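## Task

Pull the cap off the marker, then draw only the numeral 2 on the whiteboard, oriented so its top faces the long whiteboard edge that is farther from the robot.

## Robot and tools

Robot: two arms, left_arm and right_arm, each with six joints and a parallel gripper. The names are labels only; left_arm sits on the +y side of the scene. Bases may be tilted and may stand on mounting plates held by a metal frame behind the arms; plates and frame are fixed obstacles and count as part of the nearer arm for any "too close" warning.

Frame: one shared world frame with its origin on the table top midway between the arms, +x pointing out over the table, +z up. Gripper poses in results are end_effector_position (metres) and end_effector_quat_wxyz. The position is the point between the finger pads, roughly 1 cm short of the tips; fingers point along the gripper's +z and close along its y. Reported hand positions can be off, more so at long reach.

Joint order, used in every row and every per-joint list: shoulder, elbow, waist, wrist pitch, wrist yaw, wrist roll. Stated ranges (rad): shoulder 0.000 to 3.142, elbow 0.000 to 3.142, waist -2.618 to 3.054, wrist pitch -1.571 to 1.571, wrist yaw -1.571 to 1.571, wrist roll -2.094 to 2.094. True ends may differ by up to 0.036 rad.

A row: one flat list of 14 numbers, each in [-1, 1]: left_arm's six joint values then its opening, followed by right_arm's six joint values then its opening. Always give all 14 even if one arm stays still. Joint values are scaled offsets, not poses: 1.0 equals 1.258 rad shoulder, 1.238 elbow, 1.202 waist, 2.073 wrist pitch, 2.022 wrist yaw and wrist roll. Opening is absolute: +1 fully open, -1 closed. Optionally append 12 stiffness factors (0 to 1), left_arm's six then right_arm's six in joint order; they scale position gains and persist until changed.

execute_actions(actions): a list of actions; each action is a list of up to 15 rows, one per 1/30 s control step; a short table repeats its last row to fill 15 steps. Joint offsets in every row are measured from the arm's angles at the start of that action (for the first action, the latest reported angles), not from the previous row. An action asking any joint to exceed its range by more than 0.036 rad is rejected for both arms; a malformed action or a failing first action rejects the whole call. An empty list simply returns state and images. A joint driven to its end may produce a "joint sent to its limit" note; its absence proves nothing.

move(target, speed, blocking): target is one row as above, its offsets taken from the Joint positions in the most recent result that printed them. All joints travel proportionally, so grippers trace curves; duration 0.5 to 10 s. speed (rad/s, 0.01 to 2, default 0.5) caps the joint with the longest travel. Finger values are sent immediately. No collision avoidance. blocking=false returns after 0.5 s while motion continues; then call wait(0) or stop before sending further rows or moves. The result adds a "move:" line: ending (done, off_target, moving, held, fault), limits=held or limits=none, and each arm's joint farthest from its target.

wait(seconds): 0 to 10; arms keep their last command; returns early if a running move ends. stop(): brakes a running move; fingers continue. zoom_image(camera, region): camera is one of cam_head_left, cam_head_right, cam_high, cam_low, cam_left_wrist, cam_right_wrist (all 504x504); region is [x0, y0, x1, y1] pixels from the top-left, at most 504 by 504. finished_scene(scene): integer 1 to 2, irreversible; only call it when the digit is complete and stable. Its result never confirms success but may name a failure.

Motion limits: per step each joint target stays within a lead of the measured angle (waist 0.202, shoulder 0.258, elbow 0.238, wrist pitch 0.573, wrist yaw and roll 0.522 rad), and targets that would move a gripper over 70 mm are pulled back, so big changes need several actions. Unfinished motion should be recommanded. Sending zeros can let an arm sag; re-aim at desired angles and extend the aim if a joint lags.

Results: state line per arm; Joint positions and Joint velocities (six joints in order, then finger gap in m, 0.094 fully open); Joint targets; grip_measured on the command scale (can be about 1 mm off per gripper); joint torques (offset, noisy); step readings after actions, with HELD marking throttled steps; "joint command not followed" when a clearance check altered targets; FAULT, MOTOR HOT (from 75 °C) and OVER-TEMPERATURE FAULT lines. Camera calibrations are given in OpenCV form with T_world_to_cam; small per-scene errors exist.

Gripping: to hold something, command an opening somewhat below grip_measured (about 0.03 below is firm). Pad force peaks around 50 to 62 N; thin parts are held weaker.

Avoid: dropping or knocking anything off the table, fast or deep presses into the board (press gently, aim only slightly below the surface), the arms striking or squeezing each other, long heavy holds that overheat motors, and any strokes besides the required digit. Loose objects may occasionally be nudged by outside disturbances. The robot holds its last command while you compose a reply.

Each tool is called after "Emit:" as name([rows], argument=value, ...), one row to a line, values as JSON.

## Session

Emit:
execute_actions(actions=[])

Scene clock: 0.00 s.
left_arm: end_effector_position=(+0.2532, +0.2909, +0.2530) grip_measured=+1.000 end_effector_quat_wxyz=(+0.208, +0.112, +0.929, -0.284) | right_arm: end_effector_position=(+0.4256, -0.3197, +0.1973) grip_measured=+1.000 end_effector_quat_wxyz=(+0.382, -0.094, +0.918, +0.042)
Joint names: [shoulder, elbow, waist, wrist pitch, wrist yaw, wrist roll]
Joint positions: left_arm=[ 1.063  0.523  0.459 -0.662  0.532  0.769  0.094] | right_arm=[ 1.517  0.548 -0.503  0.452 -0.259 -0.53   0.094]
Joint velocities: left_arm=[-0.012 -0.002 -0.007  0.037 -0.066 -0.037  0.   ] | right_arm=[-0.017  0.032 -0.007  0.095  0.007  0.022  0.   ]
Joint torques (N m, as the arm reports them, + toward a larger angle): no reading
Motor temperatures (°C, as the motors report them): left_arm=[27 26 23 24 24 26] | right_arm=[28 24 26 26 23 25]
Joint targets: left_arm=[1.059 0.528 0.457 -0.664 0.543 0.772] | right_arm=[1.506 0.556 -0.500 0.463 -0.270 -0.530]
Joint stiffness scale: left_arm=[1. 1. 1. 1. 1. 1.] | right_arm=[1. 1. 1. 1. 1. 1.]
camera_calibration (this result's frames):
cam_left_wrist: T_world_to_cam=[[-0.102743, -0.843838, 0.52667, 0.138238], [-0.917052, 0.285449, 0.27845, 0.101014], [-0.385304, -0.454375, -0.803171, 0.534151], [0, 0, 0, 1]] pos_world=[0.312649, 0.330521, 0.328082]
cam_right_wrist: T_world_to_cam=[[0.210526, -0.977353, 0.0214661, -0.404175], [-0.966853, -0.211409, -0.143186, 0.389451], [0.144482, 0.00938987, -0.989463, 0.245007], [0, 0, 0, 1]] pos_world=[0.426232, -0.314988, 0.306866]

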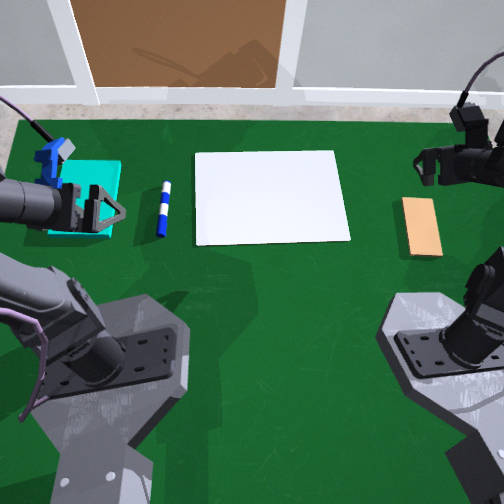

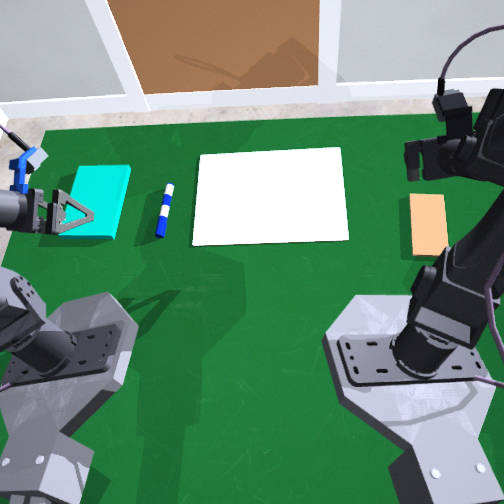

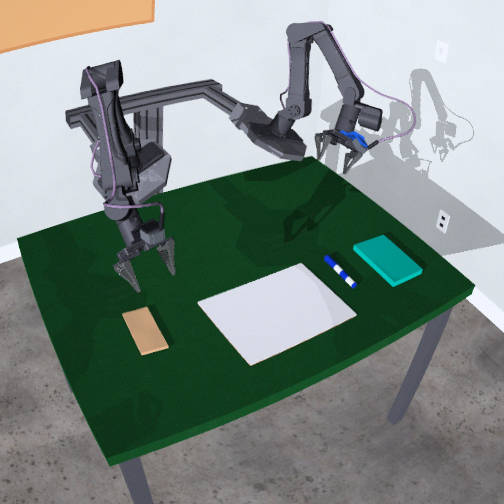

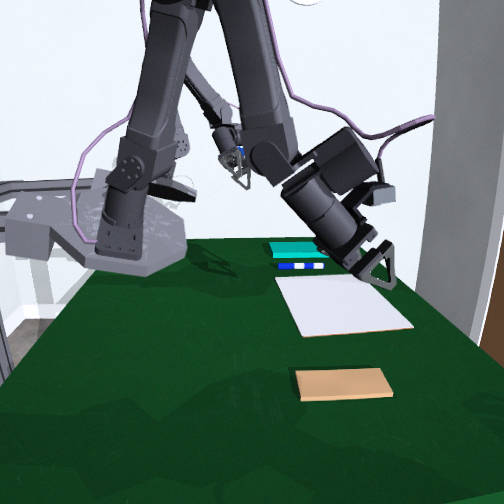

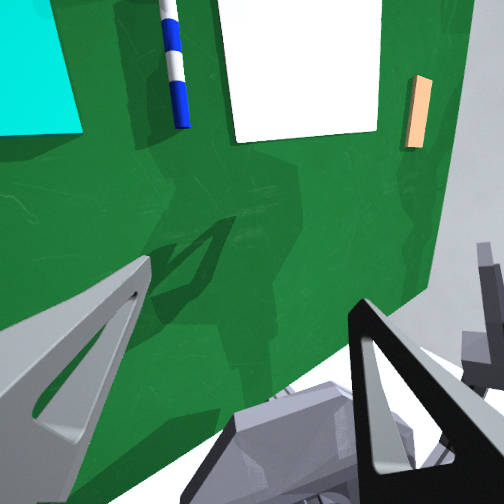

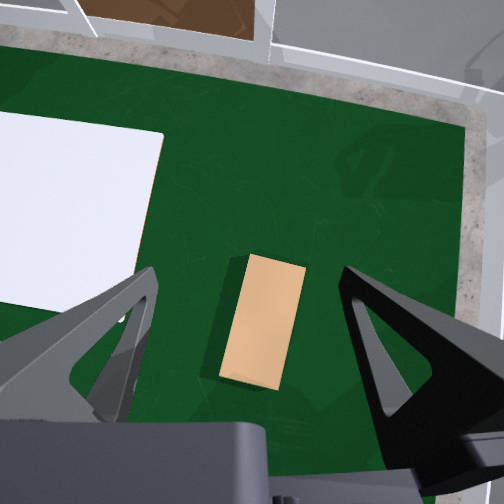

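Emit:
zoom_image(camera="cam_head_left", region=[120,160,220,260])

Emit:
zoom_image(camera="cam_high", region=[300,230,400,310])

Region (120, 160, 220, 260) of cam_head_left's 504x504 image, scaled by 5.040, with more detail than that image has.

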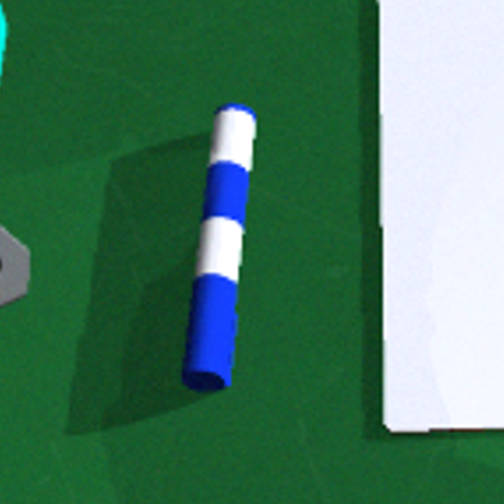

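Region (300, 230, 400, 310) of cam_high's 504x504 image, scaled by 5.040, with more detail than that image has; it fills the top 403 rows of this view, and the rest is white.

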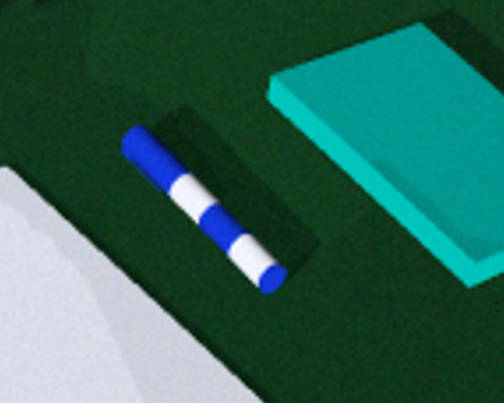

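Emit:
move(target=[0.96,0.72,-0.552,0.069,-0.453,-0.41,1,0,0,0,0,0,0,1], speed=0.8)

Scene clock: 5.17 s.
left_arm: end_effector_position=(+0.4246, +0.2119, +0.0970) grip_measured=+1.000 end_effector_quat_wxyz=(-0.010, +0.044, +0.999, -0.001) | right_arm: end_effector_position=(+0.4250, -0.3203, +0.1965) grip_measured=+1.000 end_effector_quat_wxyz=(+0.380, -0.093, +0.919, +0.041)
Joint names: [shoulder, elbow, waist, wrist pitch, wrist yaw, wrist roll]
Joint positions: left_arm=[ 2.272  1.392 -0.201 -0.525 -0.377 -0.053  0.094] | right_arm=[ 1.517  0.548 -0.503  0.449 -0.254 -0.53   0.094]
Joint velocities: left_arm=[ 0.002 -0.002  0.027  0.037 -0.007  0.037  0.   ] | right_arm=[-0.007 -0.002 -0.002  0.007 -0.007  0.022  0.   ]
Joint torques (N m, as the arm reports them, + toward a larger angle): left_arm=[-9.71  6.11 -4.04  0.36 -0.01 -0.06] | right_arm=[-7.09  4.26  1.04  1.13 -0.28  0.01]
Motor temperatures (°C, as the motors report them): left_arm=[27 27 23 24 24 26] | right_arm=[29 24 26 27 23 25]
Joint targets: left_arm=[2.271 1.415 -0.204 -0.519 -0.384 -0.060] | right_arm=[1.517 0.548 -0.503 0.452 -0.259 -0.530]
Joint stiffness scale: left_arm=[1. 1. 1. 1. 1. 1.] | right_arm=[1. 1. 1. 1. 1. 1.]
move: off_target (left_arm); limits=none; left_arm: farthest joint: the elbow, 0.023 radians from its target (0.891 radians at the start); right_arm: farthest joint: the wrist yaw, 0.005 radians from its target (0.000 radians at the start)
camera_calibration (this result's frames):
cam_left_wrist: T_world_to_cam=[[0.134338, -0.98921, -0.0584486, 0.158278], [-0.715812, -0.137659, 0.68459, 0.288985], [-0.685249, -0.0501282, -0.726582, 0.473261], [0, 0, 0, 1]] pos_world=[0.509898, 0.220075, 0.155277]
cam_right_wrist: T_world_to_cam=[[0.208119, -0.977832, 0.0230536, -0.404028], [-0.968, -0.209291, -0.13847, 0.38888], [0.140225, 0.00650231, -0.990098, 0.245402], [0, 0, 0, 1]] pos_world=[0.42611, -0.315278, 0.306135]

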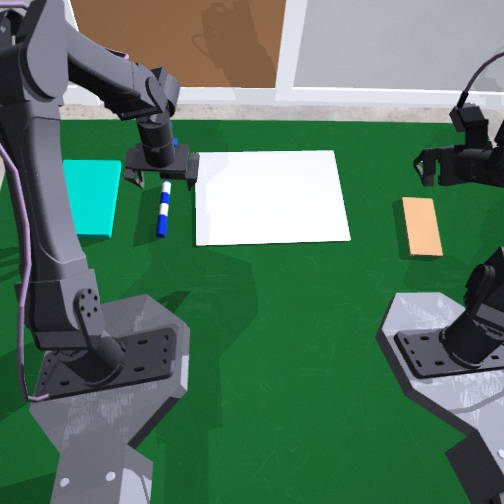

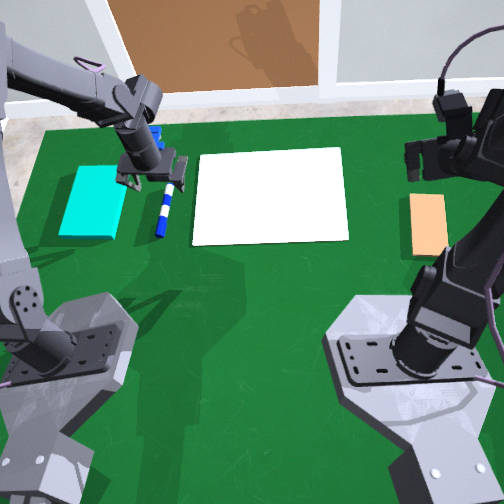

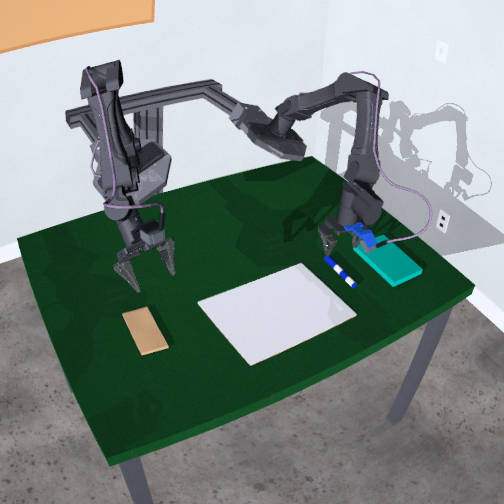

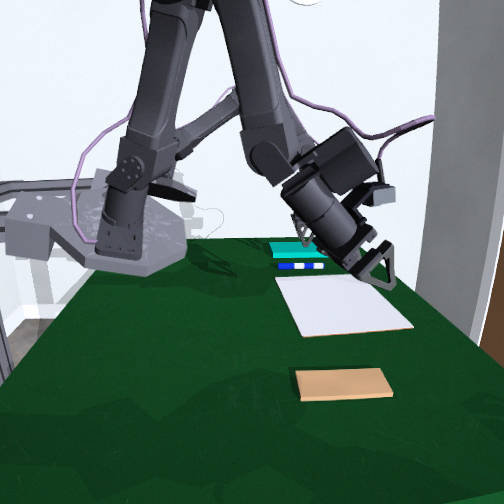

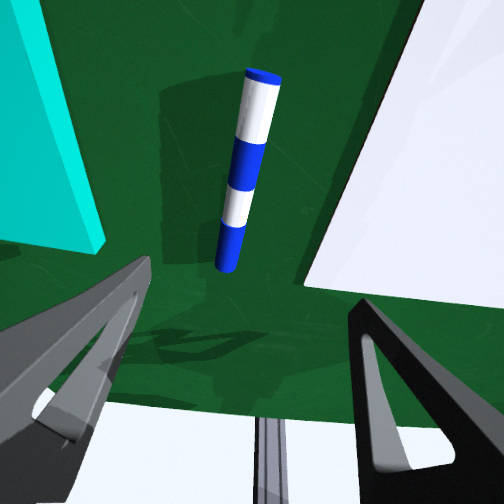

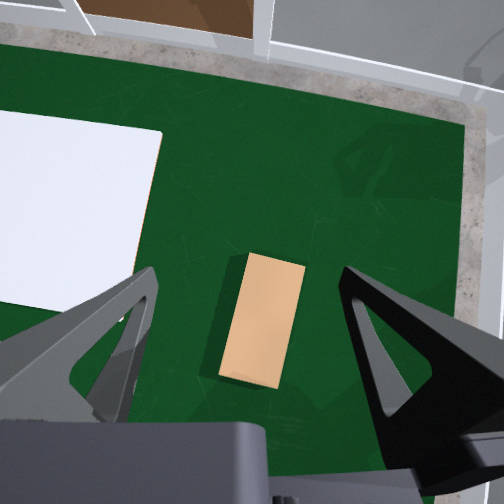

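Emit:
move(target=[0.15,0.095,0.075,0.065,0.007,0.045,1,0,0,0,0,0,0,1], speed=0.4)

Scene clock: 7.37 s.
left_arm: end_effector_position=(+0.4353, +0.2290, +0.0305) grip_measured=+1.000 end_effector_quat_wxyz=(-0.012, +0.037, +0.999, +0.003) | right_arm: end_effector_position=(+0.4244, -0.3209, +0.1959) grip_measured=+1.000 end_effector_quat_wxyz=(+0.378, -0.092, +0.920, +0.039)
Joint names: [shoulder, elbow, waist, wrist pitch, wrist yaw, wrist roll]
Joint positions: left_arm=[ 2.457  1.483 -0.105 -0.4   -0.368  0.031  0.094] | right_arm=[ 1.517  0.548 -0.503  0.447 -0.249 -0.53   0.094]
Joint velocities: left_arm=[-0.002  0.002 -0.012 -0.022  0.037  0.037  0.   ] | right_arm=[-0.012  0.017 -0.027  0.007 -0.007  0.007  0.   ]
Joint torques (N m, as the arm reports them, + toward a larger angle): left_arm=[-9.91  5.94 -4.28  0.36  0.11  0.09] | right_arm=[-7.06  4.27  1.04  1.12 -0.28  0.01]
Motor temperatures (°C, as the motors report them): left_arm=[28 27 23 24 24 26] | right_arm=[29 24 26 27 23 25]
Joint targets: left_arm=[2.460 1.509 -0.111 -0.391 -0.363 0.038] | right_arm=[1.517 0.548 -0.503 0.450 -0.254 -0.530]
Joint stiffness scale: left_arm=[1. 1. 1. 1. 1. 1.] | right_arm=[1. 1. 1. 1. 1. 1.]
move: off_target (left_arm); limits=none; left_arm: farthest joint: the elbow, 0.027 radians from its target (0.118 radians at the start); right_arm: farthest joint: the wrist yaw, 0.005 radians from its target (0.000 radians at the start)
camera_calibration (this result's frames):
cam_left_wrist: T_world_to_cam=[[0.147953, -0.986679, -0.0676347, 0.163659], [-0.711128, -0.153662, 0.686065, 0.34614], [-0.687319, -0.0534081, -0.72439, 0.434685], [0, 0, 0, 1]] pos_world=[0.520703, 0.237883, 0.0884762]
cam_right_wrist: T_world_to_cam=[[0.205656, -0.978309, 0.0248617, -0.403948], [-0.969085, -0.207124, -0.134065, 0.388426], [0.136306, 0.0034781, -0.990661, 0.245638], [0, 0, 0, 1]] pos_world=[0.42601, -0.315588, 0.305461]

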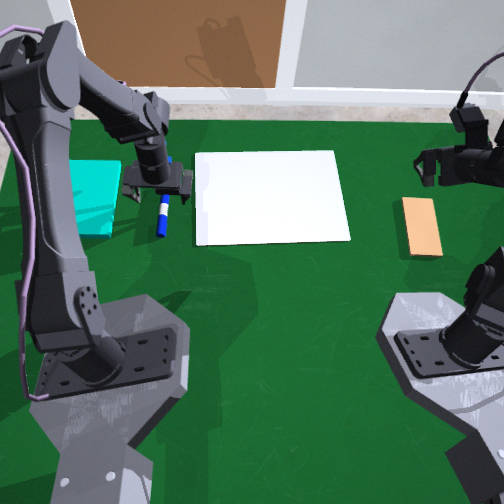

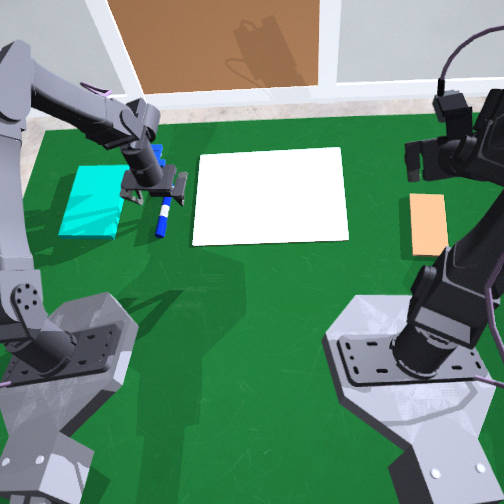

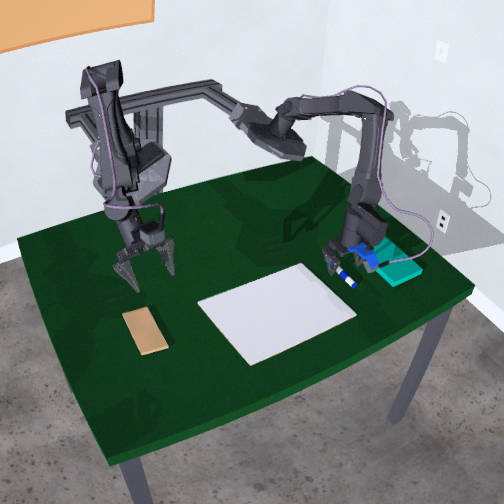

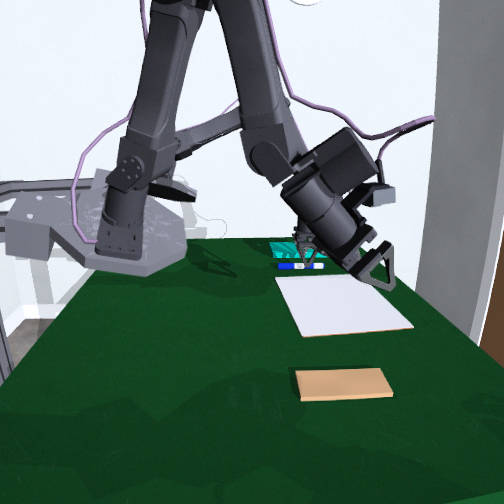

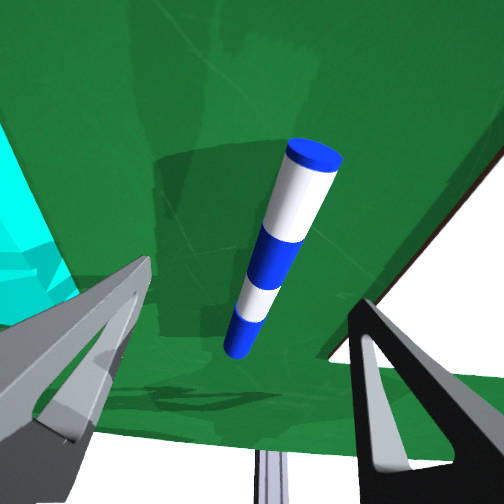

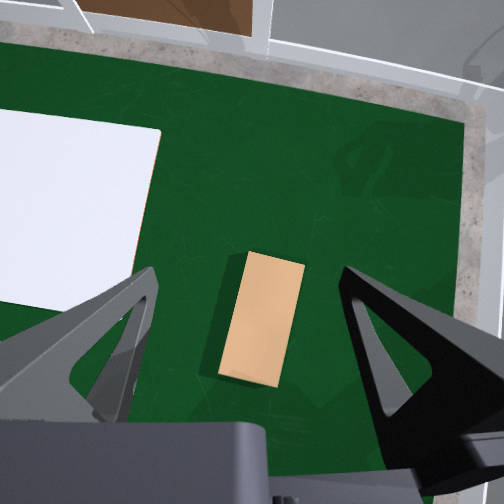

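Emit:
move(target=[0.035,0.01,-0.018,0.01,0,0,1,0,0,0,0,0,0,1], speed=0.2)

Scene clock: 8.50 s.
left_arm: end_effector_position=(+0.4260, +0.2202, +0.0188) grip_measured=+1.000 end_effector_quat_wxyz=(-0.022, +0.046, +0.999, +0.002) | right_arm: end_effector_position=(+0.4238, -0.3214, +0.1952) grip_measured=+1.000 end_effector_quat_wxyz=(+0.376, -0.091, +0.921, +0.038)
Joint names: [shoulder, elbow, waist, wrist pitch, wrist yaw, wrist roll]
Joint positions: left_arm=[ 2.494  1.483 -0.115 -0.387 -0.367  0.031  0.094] | right_arm=[ 1.517  0.548 -0.503  0.444 -0.245 -0.53   0.094]
Joint velocities: left_arm=[-0.002 -0.027 -0.027 -0.051  0.007 -0.051  0.   ] | right_arm=[-0.012 -0.007 -0.012 -0.037 -0.066  0.066  0.   ]
Joint torques (N m, as the arm reports them, + toward a larger angle): left_arm=[-9.72  4.8  -4.83  0.34  0.07  0.03] | right_arm=[-7.12  4.22  1.09  1.11 -0.26  0.02]
Motor temperatures (°C, as the motors report them): left_arm=[28 27 23 24 24 26] | right_arm=[29 24 26 27 23 25]
Joint targets: left_arm=[2.501 1.495 -0.127 -0.379 -0.368 0.031] | right_arm=[1.517 0.548 -0.503 0.447 -0.250 -0.530]
Joint stiffness scale: left_arm=[1. 1. 1. 1. 1. 1.] | right_arm=[1. 1. 1. 1. 1. 1.]
move: done; limits=none; left_arm: farthest joint: the elbow, 0.013 radians from its target (0.013 radians at the start); right_arm: farthest joint: the wrist yaw, 0.004 radians from its target (0.000 radians at the start)
camera_calibration (this result's frames):
cam_left_wrist: T_world_to_cam=[[0.129172, -0.989234, -0.0687799, 0.164169], [-0.699612, -0.14007, 0.700659, 0.338037], [-0.70275, -0.0423866, -0.710173, 0.423282], [0, 0, 0, 1]] pos_world=[0.512751, 0.227692, 0.0750466]
cam_right_wrist: T_world_to_cam=[[0.203502, -0.978723, 0.0262535, -0.403792], [-0.970113, -0.205186, -0.129538, 0.387818], [0.132169, 0.00089235, -0.991227, 0.246078], [0, 0, 0, 1]] pos_world=[0.425876, -0.315845, 0.304758]

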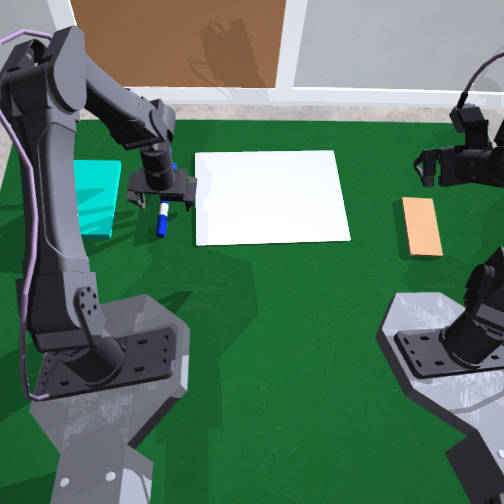

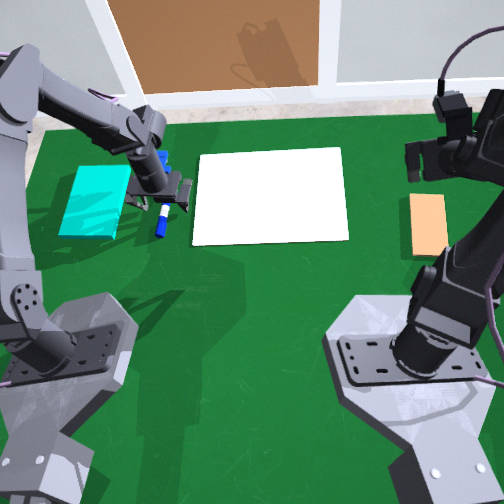

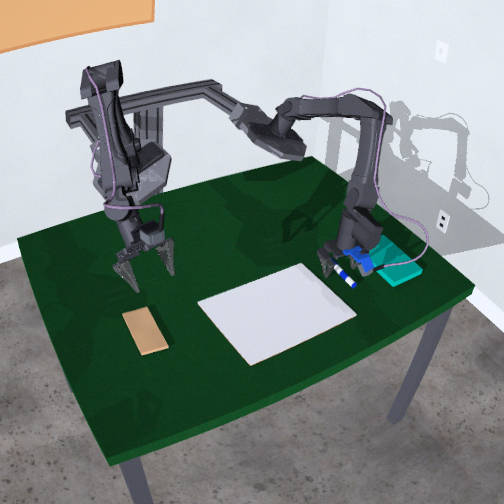

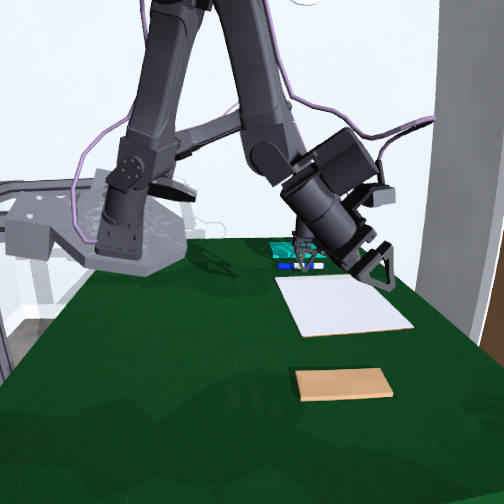

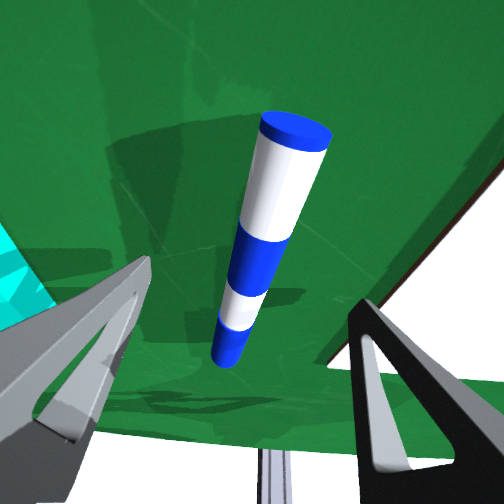

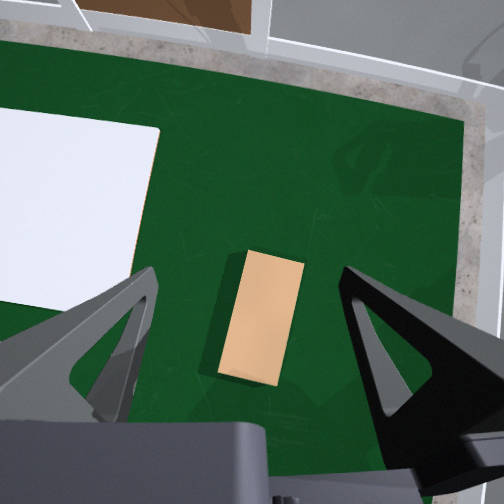

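Emit:
move(target=[0.015,0,0,0,0,0,-0.72,0,0,0,0,0,0,1], speed=0.1)

Scene clock: 9.47 s.
left_arm: end_effector_position=(+0.4261, +0.2202, +0.0188) grip_measured=-0.662 end_effector_quat_wxyz=(-0.022, +0.046, +0.999, +0.002) | right_arm: end_effector_position=(+0.4232, -0.3220, +0.1945) grip_measured=+1.000 end_effector_quat_wxyz=(+0.374, -0.090, +0.922, +0.037)
Joint names: [shoulder, elbow, waist, wrist pitch, wrist yaw, wrist roll]
Joint positions: left_arm=[ 2.494  1.483 -0.115 -0.387 -0.367  0.031  0.016] | right_arm=[ 1.517  0.548 -0.503  0.442 -0.24  -0.53   0.094]
Joint velocities: left_arm=[-0.022 -0.002  0.007  0.037 -0.081  0.007  0.001] | right_arm=[ 0.007  0.002  0.007  0.066 -0.022  0.007  0.   ]
Joint torques (N m, as the arm reports them, + toward a larger angle): left_arm=[-8.81  3.94 -3.92  0.24  0.06  0.03] | right_arm=[-7.12  4.26  1.05  1.11 -0.26  0.03]
Motor temperatures (°C, as the motors report them): left_arm=[29 27 23 24 24 26] | right_arm=[29 24 26 27 23 25]
Joint targets: left_arm=[2.513 1.483 -0.115 -0.387 -0.368 0.031] | right_arm=[1.517 0.548 -0.503 0.444 -0.245 -0.530]
Joint stiffness scale: left_arm=[1. 1. 1. 1. 1. 1.] | right_arm=[1. 1. 1. 1. 1. 1.]
move: done; limits=none; left_arm: farthest joint: the shoulder, 0.018 radians from its target (0.018 radians at the start); right_arm: farthest joint: the wrist yaw, 0.005 radians from its target (0.000 radians at the start)
camera_calibration (this result's frames):
cam_left_wrist: T_world_to_cam=[[0.129331, -0.989218, -0.0687184, 0.164079], [-0.699843, -0.140154, 0.700412, 0.338224], [-0.702491, -0.0424928, -0.710423, 0.42326], [0, 0, 0, 1]] pos_world=[0.51282, 0.227699, 0.0750732]
cam_right_wrist: T_world_to_cam=[[0.201141, -0.979165, 0.0278972, -0.403664], [-0.971179, -0.203057, -0.124816, 0.387225], [0.12788, -0.00198759, -0.991788, 0.246461], [0, 0, 0, 1]] pos_world=[0.425741, -0.316135, 0.30403]

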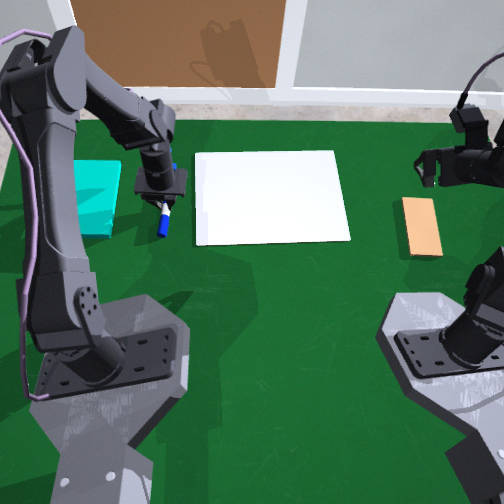

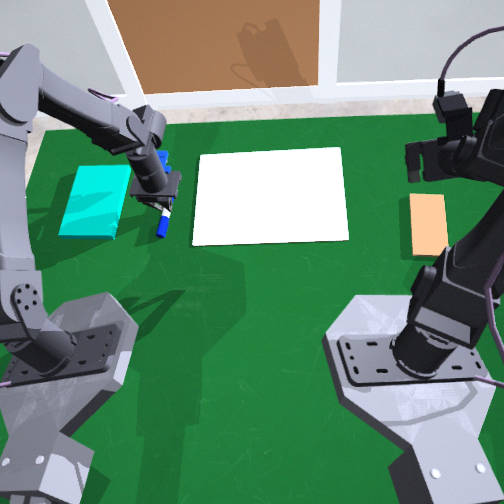

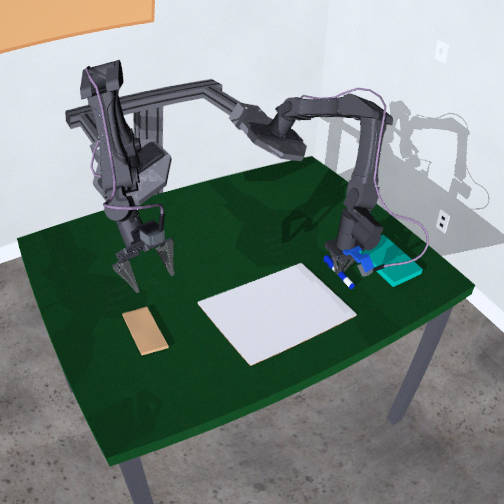

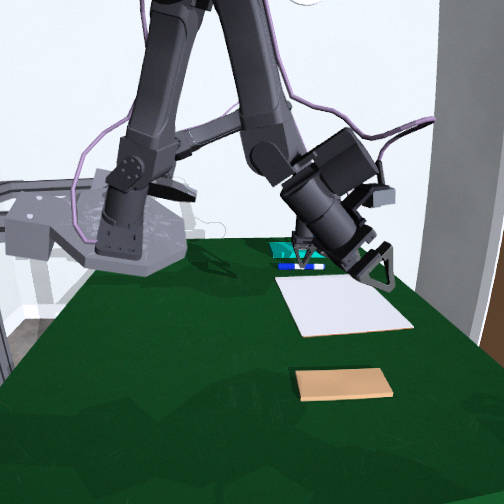

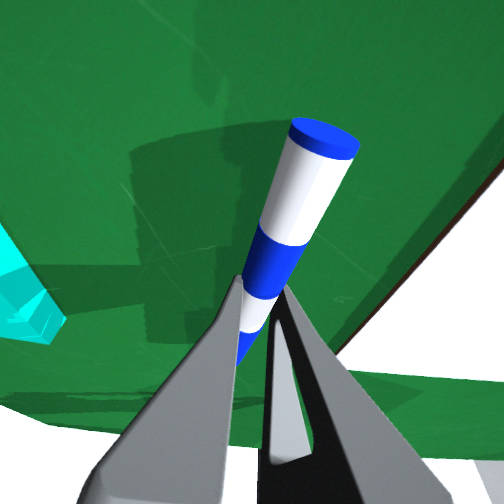

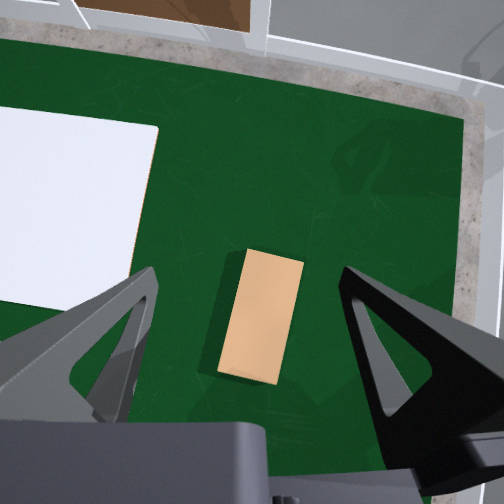

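Emit:
move(target=[-0.2,0,0,-0.1,0,0,-0.72,0,0,0,0,0,0,1], speed=0.5)

Scene clock: 15.83 s.
left_arm: end_effector_position=(+0.4530, +0.2532, +0.1085) grip_measured=-0.662 end_effector_quat_wxyz=(+0.002, +0.037, +0.999, +0.002) | right_arm: end_effector_position=(+0.4227, -0.3225, +0.1939) grip_measured=+1.000 end_effector_quat_wxyz=(+0.372, -0.090, +0.923, +0.035)
Joint names: [shoulder, elbow, waist, wrist pitch, wrist yaw, wrist roll]
Joint positions: left_arm=[ 2.246  1.483 -0.115 -0.585 -0.367  0.031  0.016] | right_arm=[ 1.517  0.548 -0.503  0.439 -0.235 -0.53   0.094]
Joint velocities: left_arm=[ 0.007 -0.002  0.017 -0.022  0.022 -0.081  0.   ] | right_arm=[ 0.002  0.012 -0.012  0.022 -0.007 -0.066  0.   ]
Joint torques (N m, as the arm reports them, + toward a larger angle): left_arm=[-10.27   4.97  -3.66   0.19   0.07   0.03] | right_arm=[-7.1   4.28  1.03  1.12 -0.27  0.02]
Motor temperatures (°C, as the motors report them): left_arm=[30 27 23 24 24 26] | right_arm=[30 24 26 28 23 25]
Joint targets: left_arm=[2.243 1.483 -0.115 -0.595 -0.367 0.031] | right_arm=[1.517 0.548 -0.503 0.442 -0.240 -0.530]
Joint stiffness scale: left_arm=[1. 1. 1. 1. 1. 1.] | right_arm=[1. 1. 1. 1. 1. 1.]
move: done; limits=none; left_arm: farthest joint: the wrist pitch, 0.010 radians from its target (0.207 radians at the start); right_arm: farthest joint: the wrist yaw, 0.005 radians from its target (0.000 radians at the start)
camera_calibration (this result's frames):
cam_left_wrist: T_world_to_cam=[[0.150345, -0.986813, -0.0599793, 0.188275], [-0.72983, -0.151708, 0.666583, 0.319032], [-0.666892, -0.0564425, -0.743014, 0.498282], [0, 0, 0, 1]] pos_world=[0.536833, 0.262316, 0.168861]
cam_right_wrist: T_world_to_cam=[[0.198942, -0.979566, 0.0295231, -0.40358], [-0.972126, -0.201066, -0.120601, 0.386731], [0.124072, -0.00470765, -0.992262, 0.246739], [0, 0, 0, 1]] pos_world=[0.425626, -0.316413, 0.303384]

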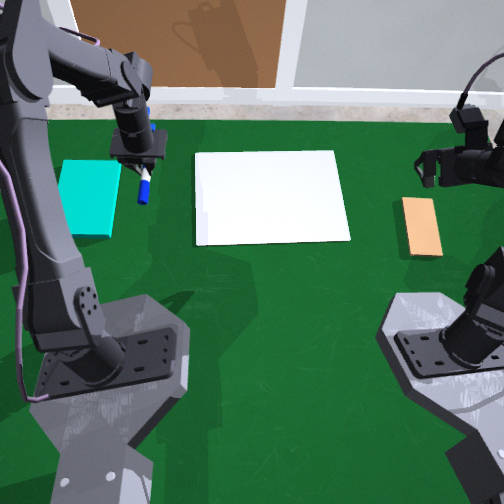

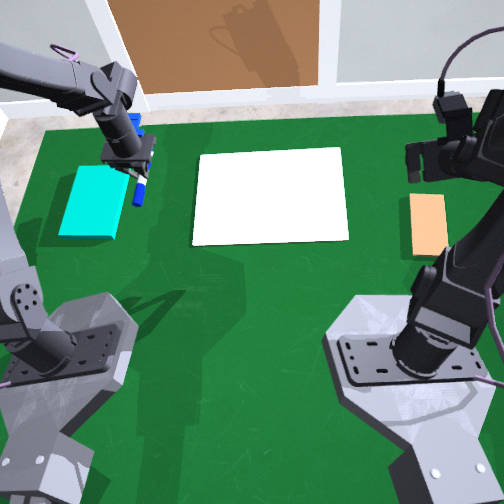

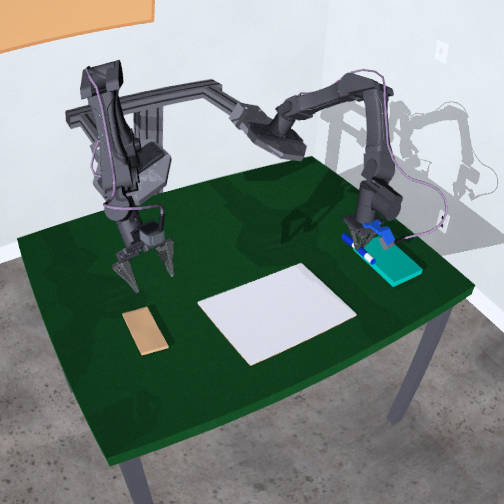

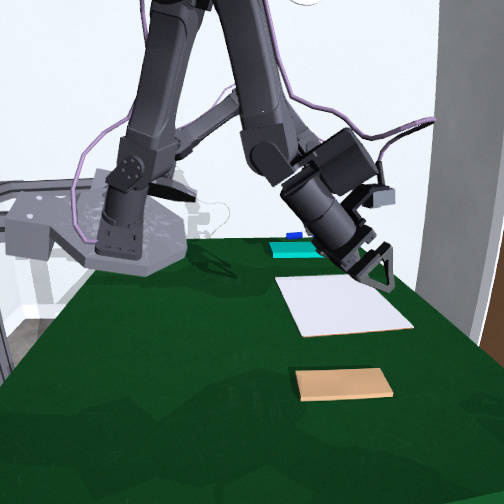

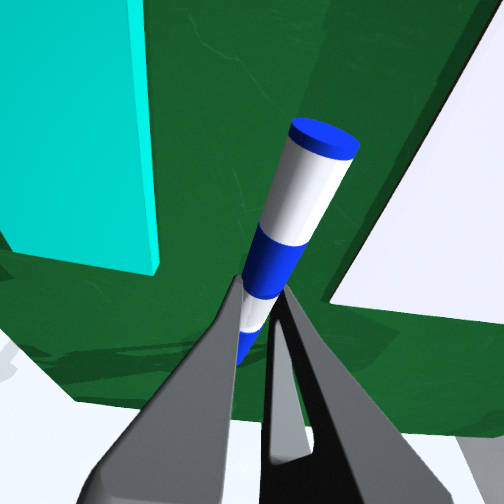

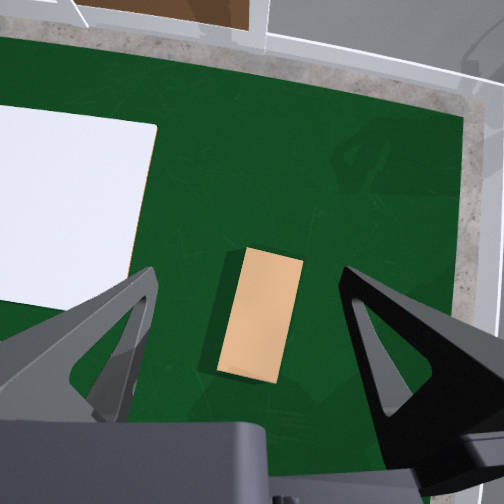

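Emit:
execute_actions(actions=[])

Scene clock: 17.20 s.
left_arm: end_effector_position=(+0.4529, +0.2532, +0.1085) grip_measured=-0.662 end_effector_quat_wxyz=(+0.001, +0.037, +0.999, +0.002) | right_arm: end_effector_position=(+0.4227, -0.3225, +0.1939) grip_measured=+1.000 end_effector_quat_wxyz=(+0.372, -0.090, +0.923, +0.035)
Joint names: [shoulder, elbow, waist, wrist pitch, wrist yaw, wrist roll]
Joint positions: left_arm=[ 2.246  1.483 -0.115 -0.585 -0.367  0.031  0.016] | right_arm=[ 1.517  0.548 -0.503  0.439 -0.235 -0.53   0.094]
Joint velocities: left_arm=[ 0.022  0.012 -0.017  0.007 -0.022  0.066 -0.   ] | right_arm=[-0.002 -0.007 -0.002  0.051  0.022  0.007  0.   ]
Joint torques (N m, as the arm reports them, + toward a larger angle): left_arm=[-10.3    4.96  -3.67   0.21   0.08   0.02] | right_arm=[-7.09  4.25  1.04  1.11 -0.26  0.02]
Motor temperatures (°C, as the motors report them): left_arm=[30 27 23 24 24 26] | right_arm=[30 24 26 28 23 25]
Joint targets: left_arm=[2.243 1.483 -0.115 -0.595 -0.367 0.031] | right_arm=[1.517 0.548 -0.503 0.442 -0.240 -0.530]
Joint stiffness scale: left_arm=[1. 1. 1. 1. 1. 1.] | right_arm=[1. 1. 1. 1. 1. 1.]
camera_calibration (this result's frames):
cam_left_wrist: T_world_to_cam=[[0.15019, -0.986832, -0.0600482, 0.188375], [-0.729613, -0.151619, 0.666841, 0.318819], [-0.667164, -0.0563406, -0.742777, 0.498293], [0, 0, 0, 1]] pos_world=[0.536766, 0.262307, 0.168831]
cam_right_wrist: T_world_to_cam=[[0.198942, -0.979566, 0.0295231, -0.40358], [-0.972126, -0.201066, -0.120601, 0.386731], [0.124072, -0.00470765, -0.992262, 0.246739], [0, 0, 0, 1]] pos_world=[0.425626, -0.316413, 0.303384]

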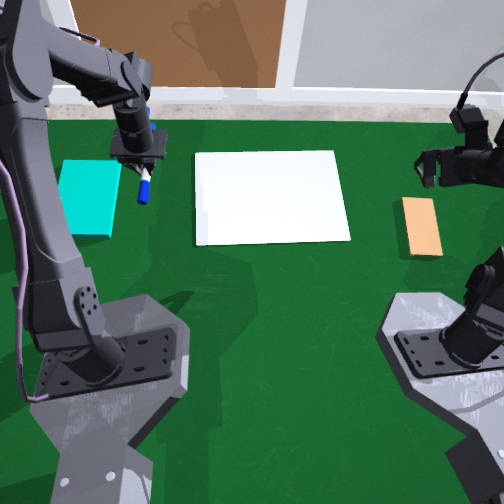

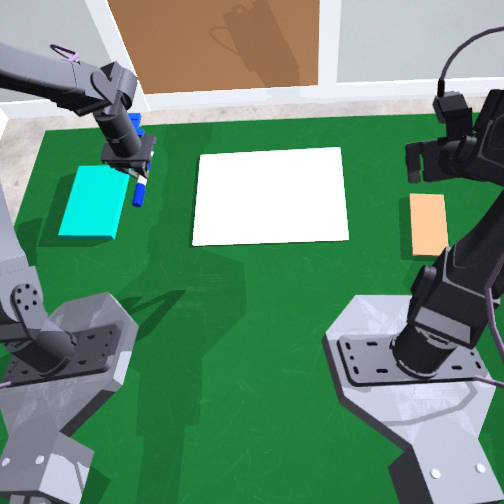

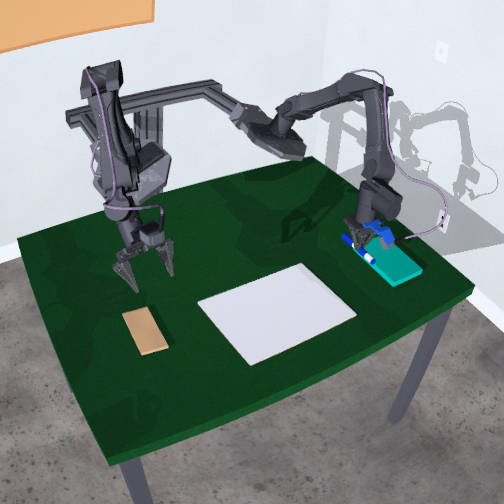

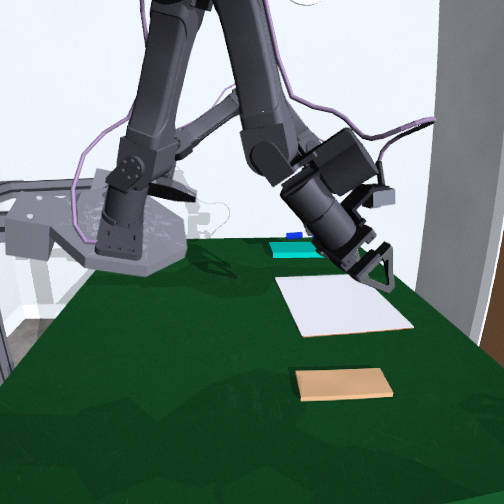

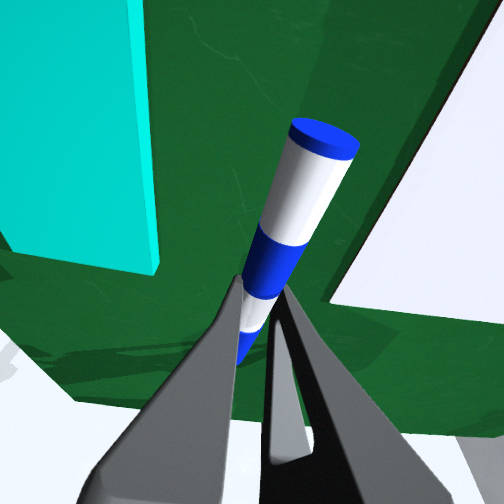

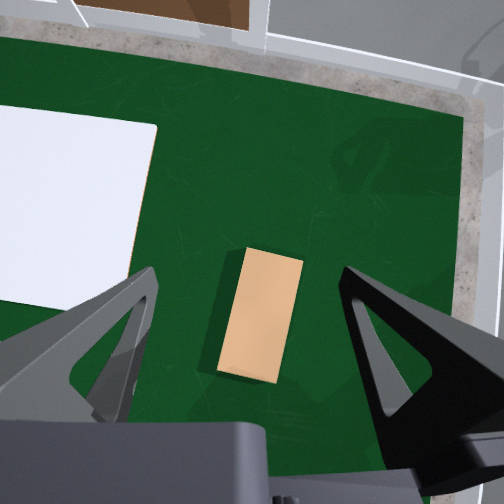

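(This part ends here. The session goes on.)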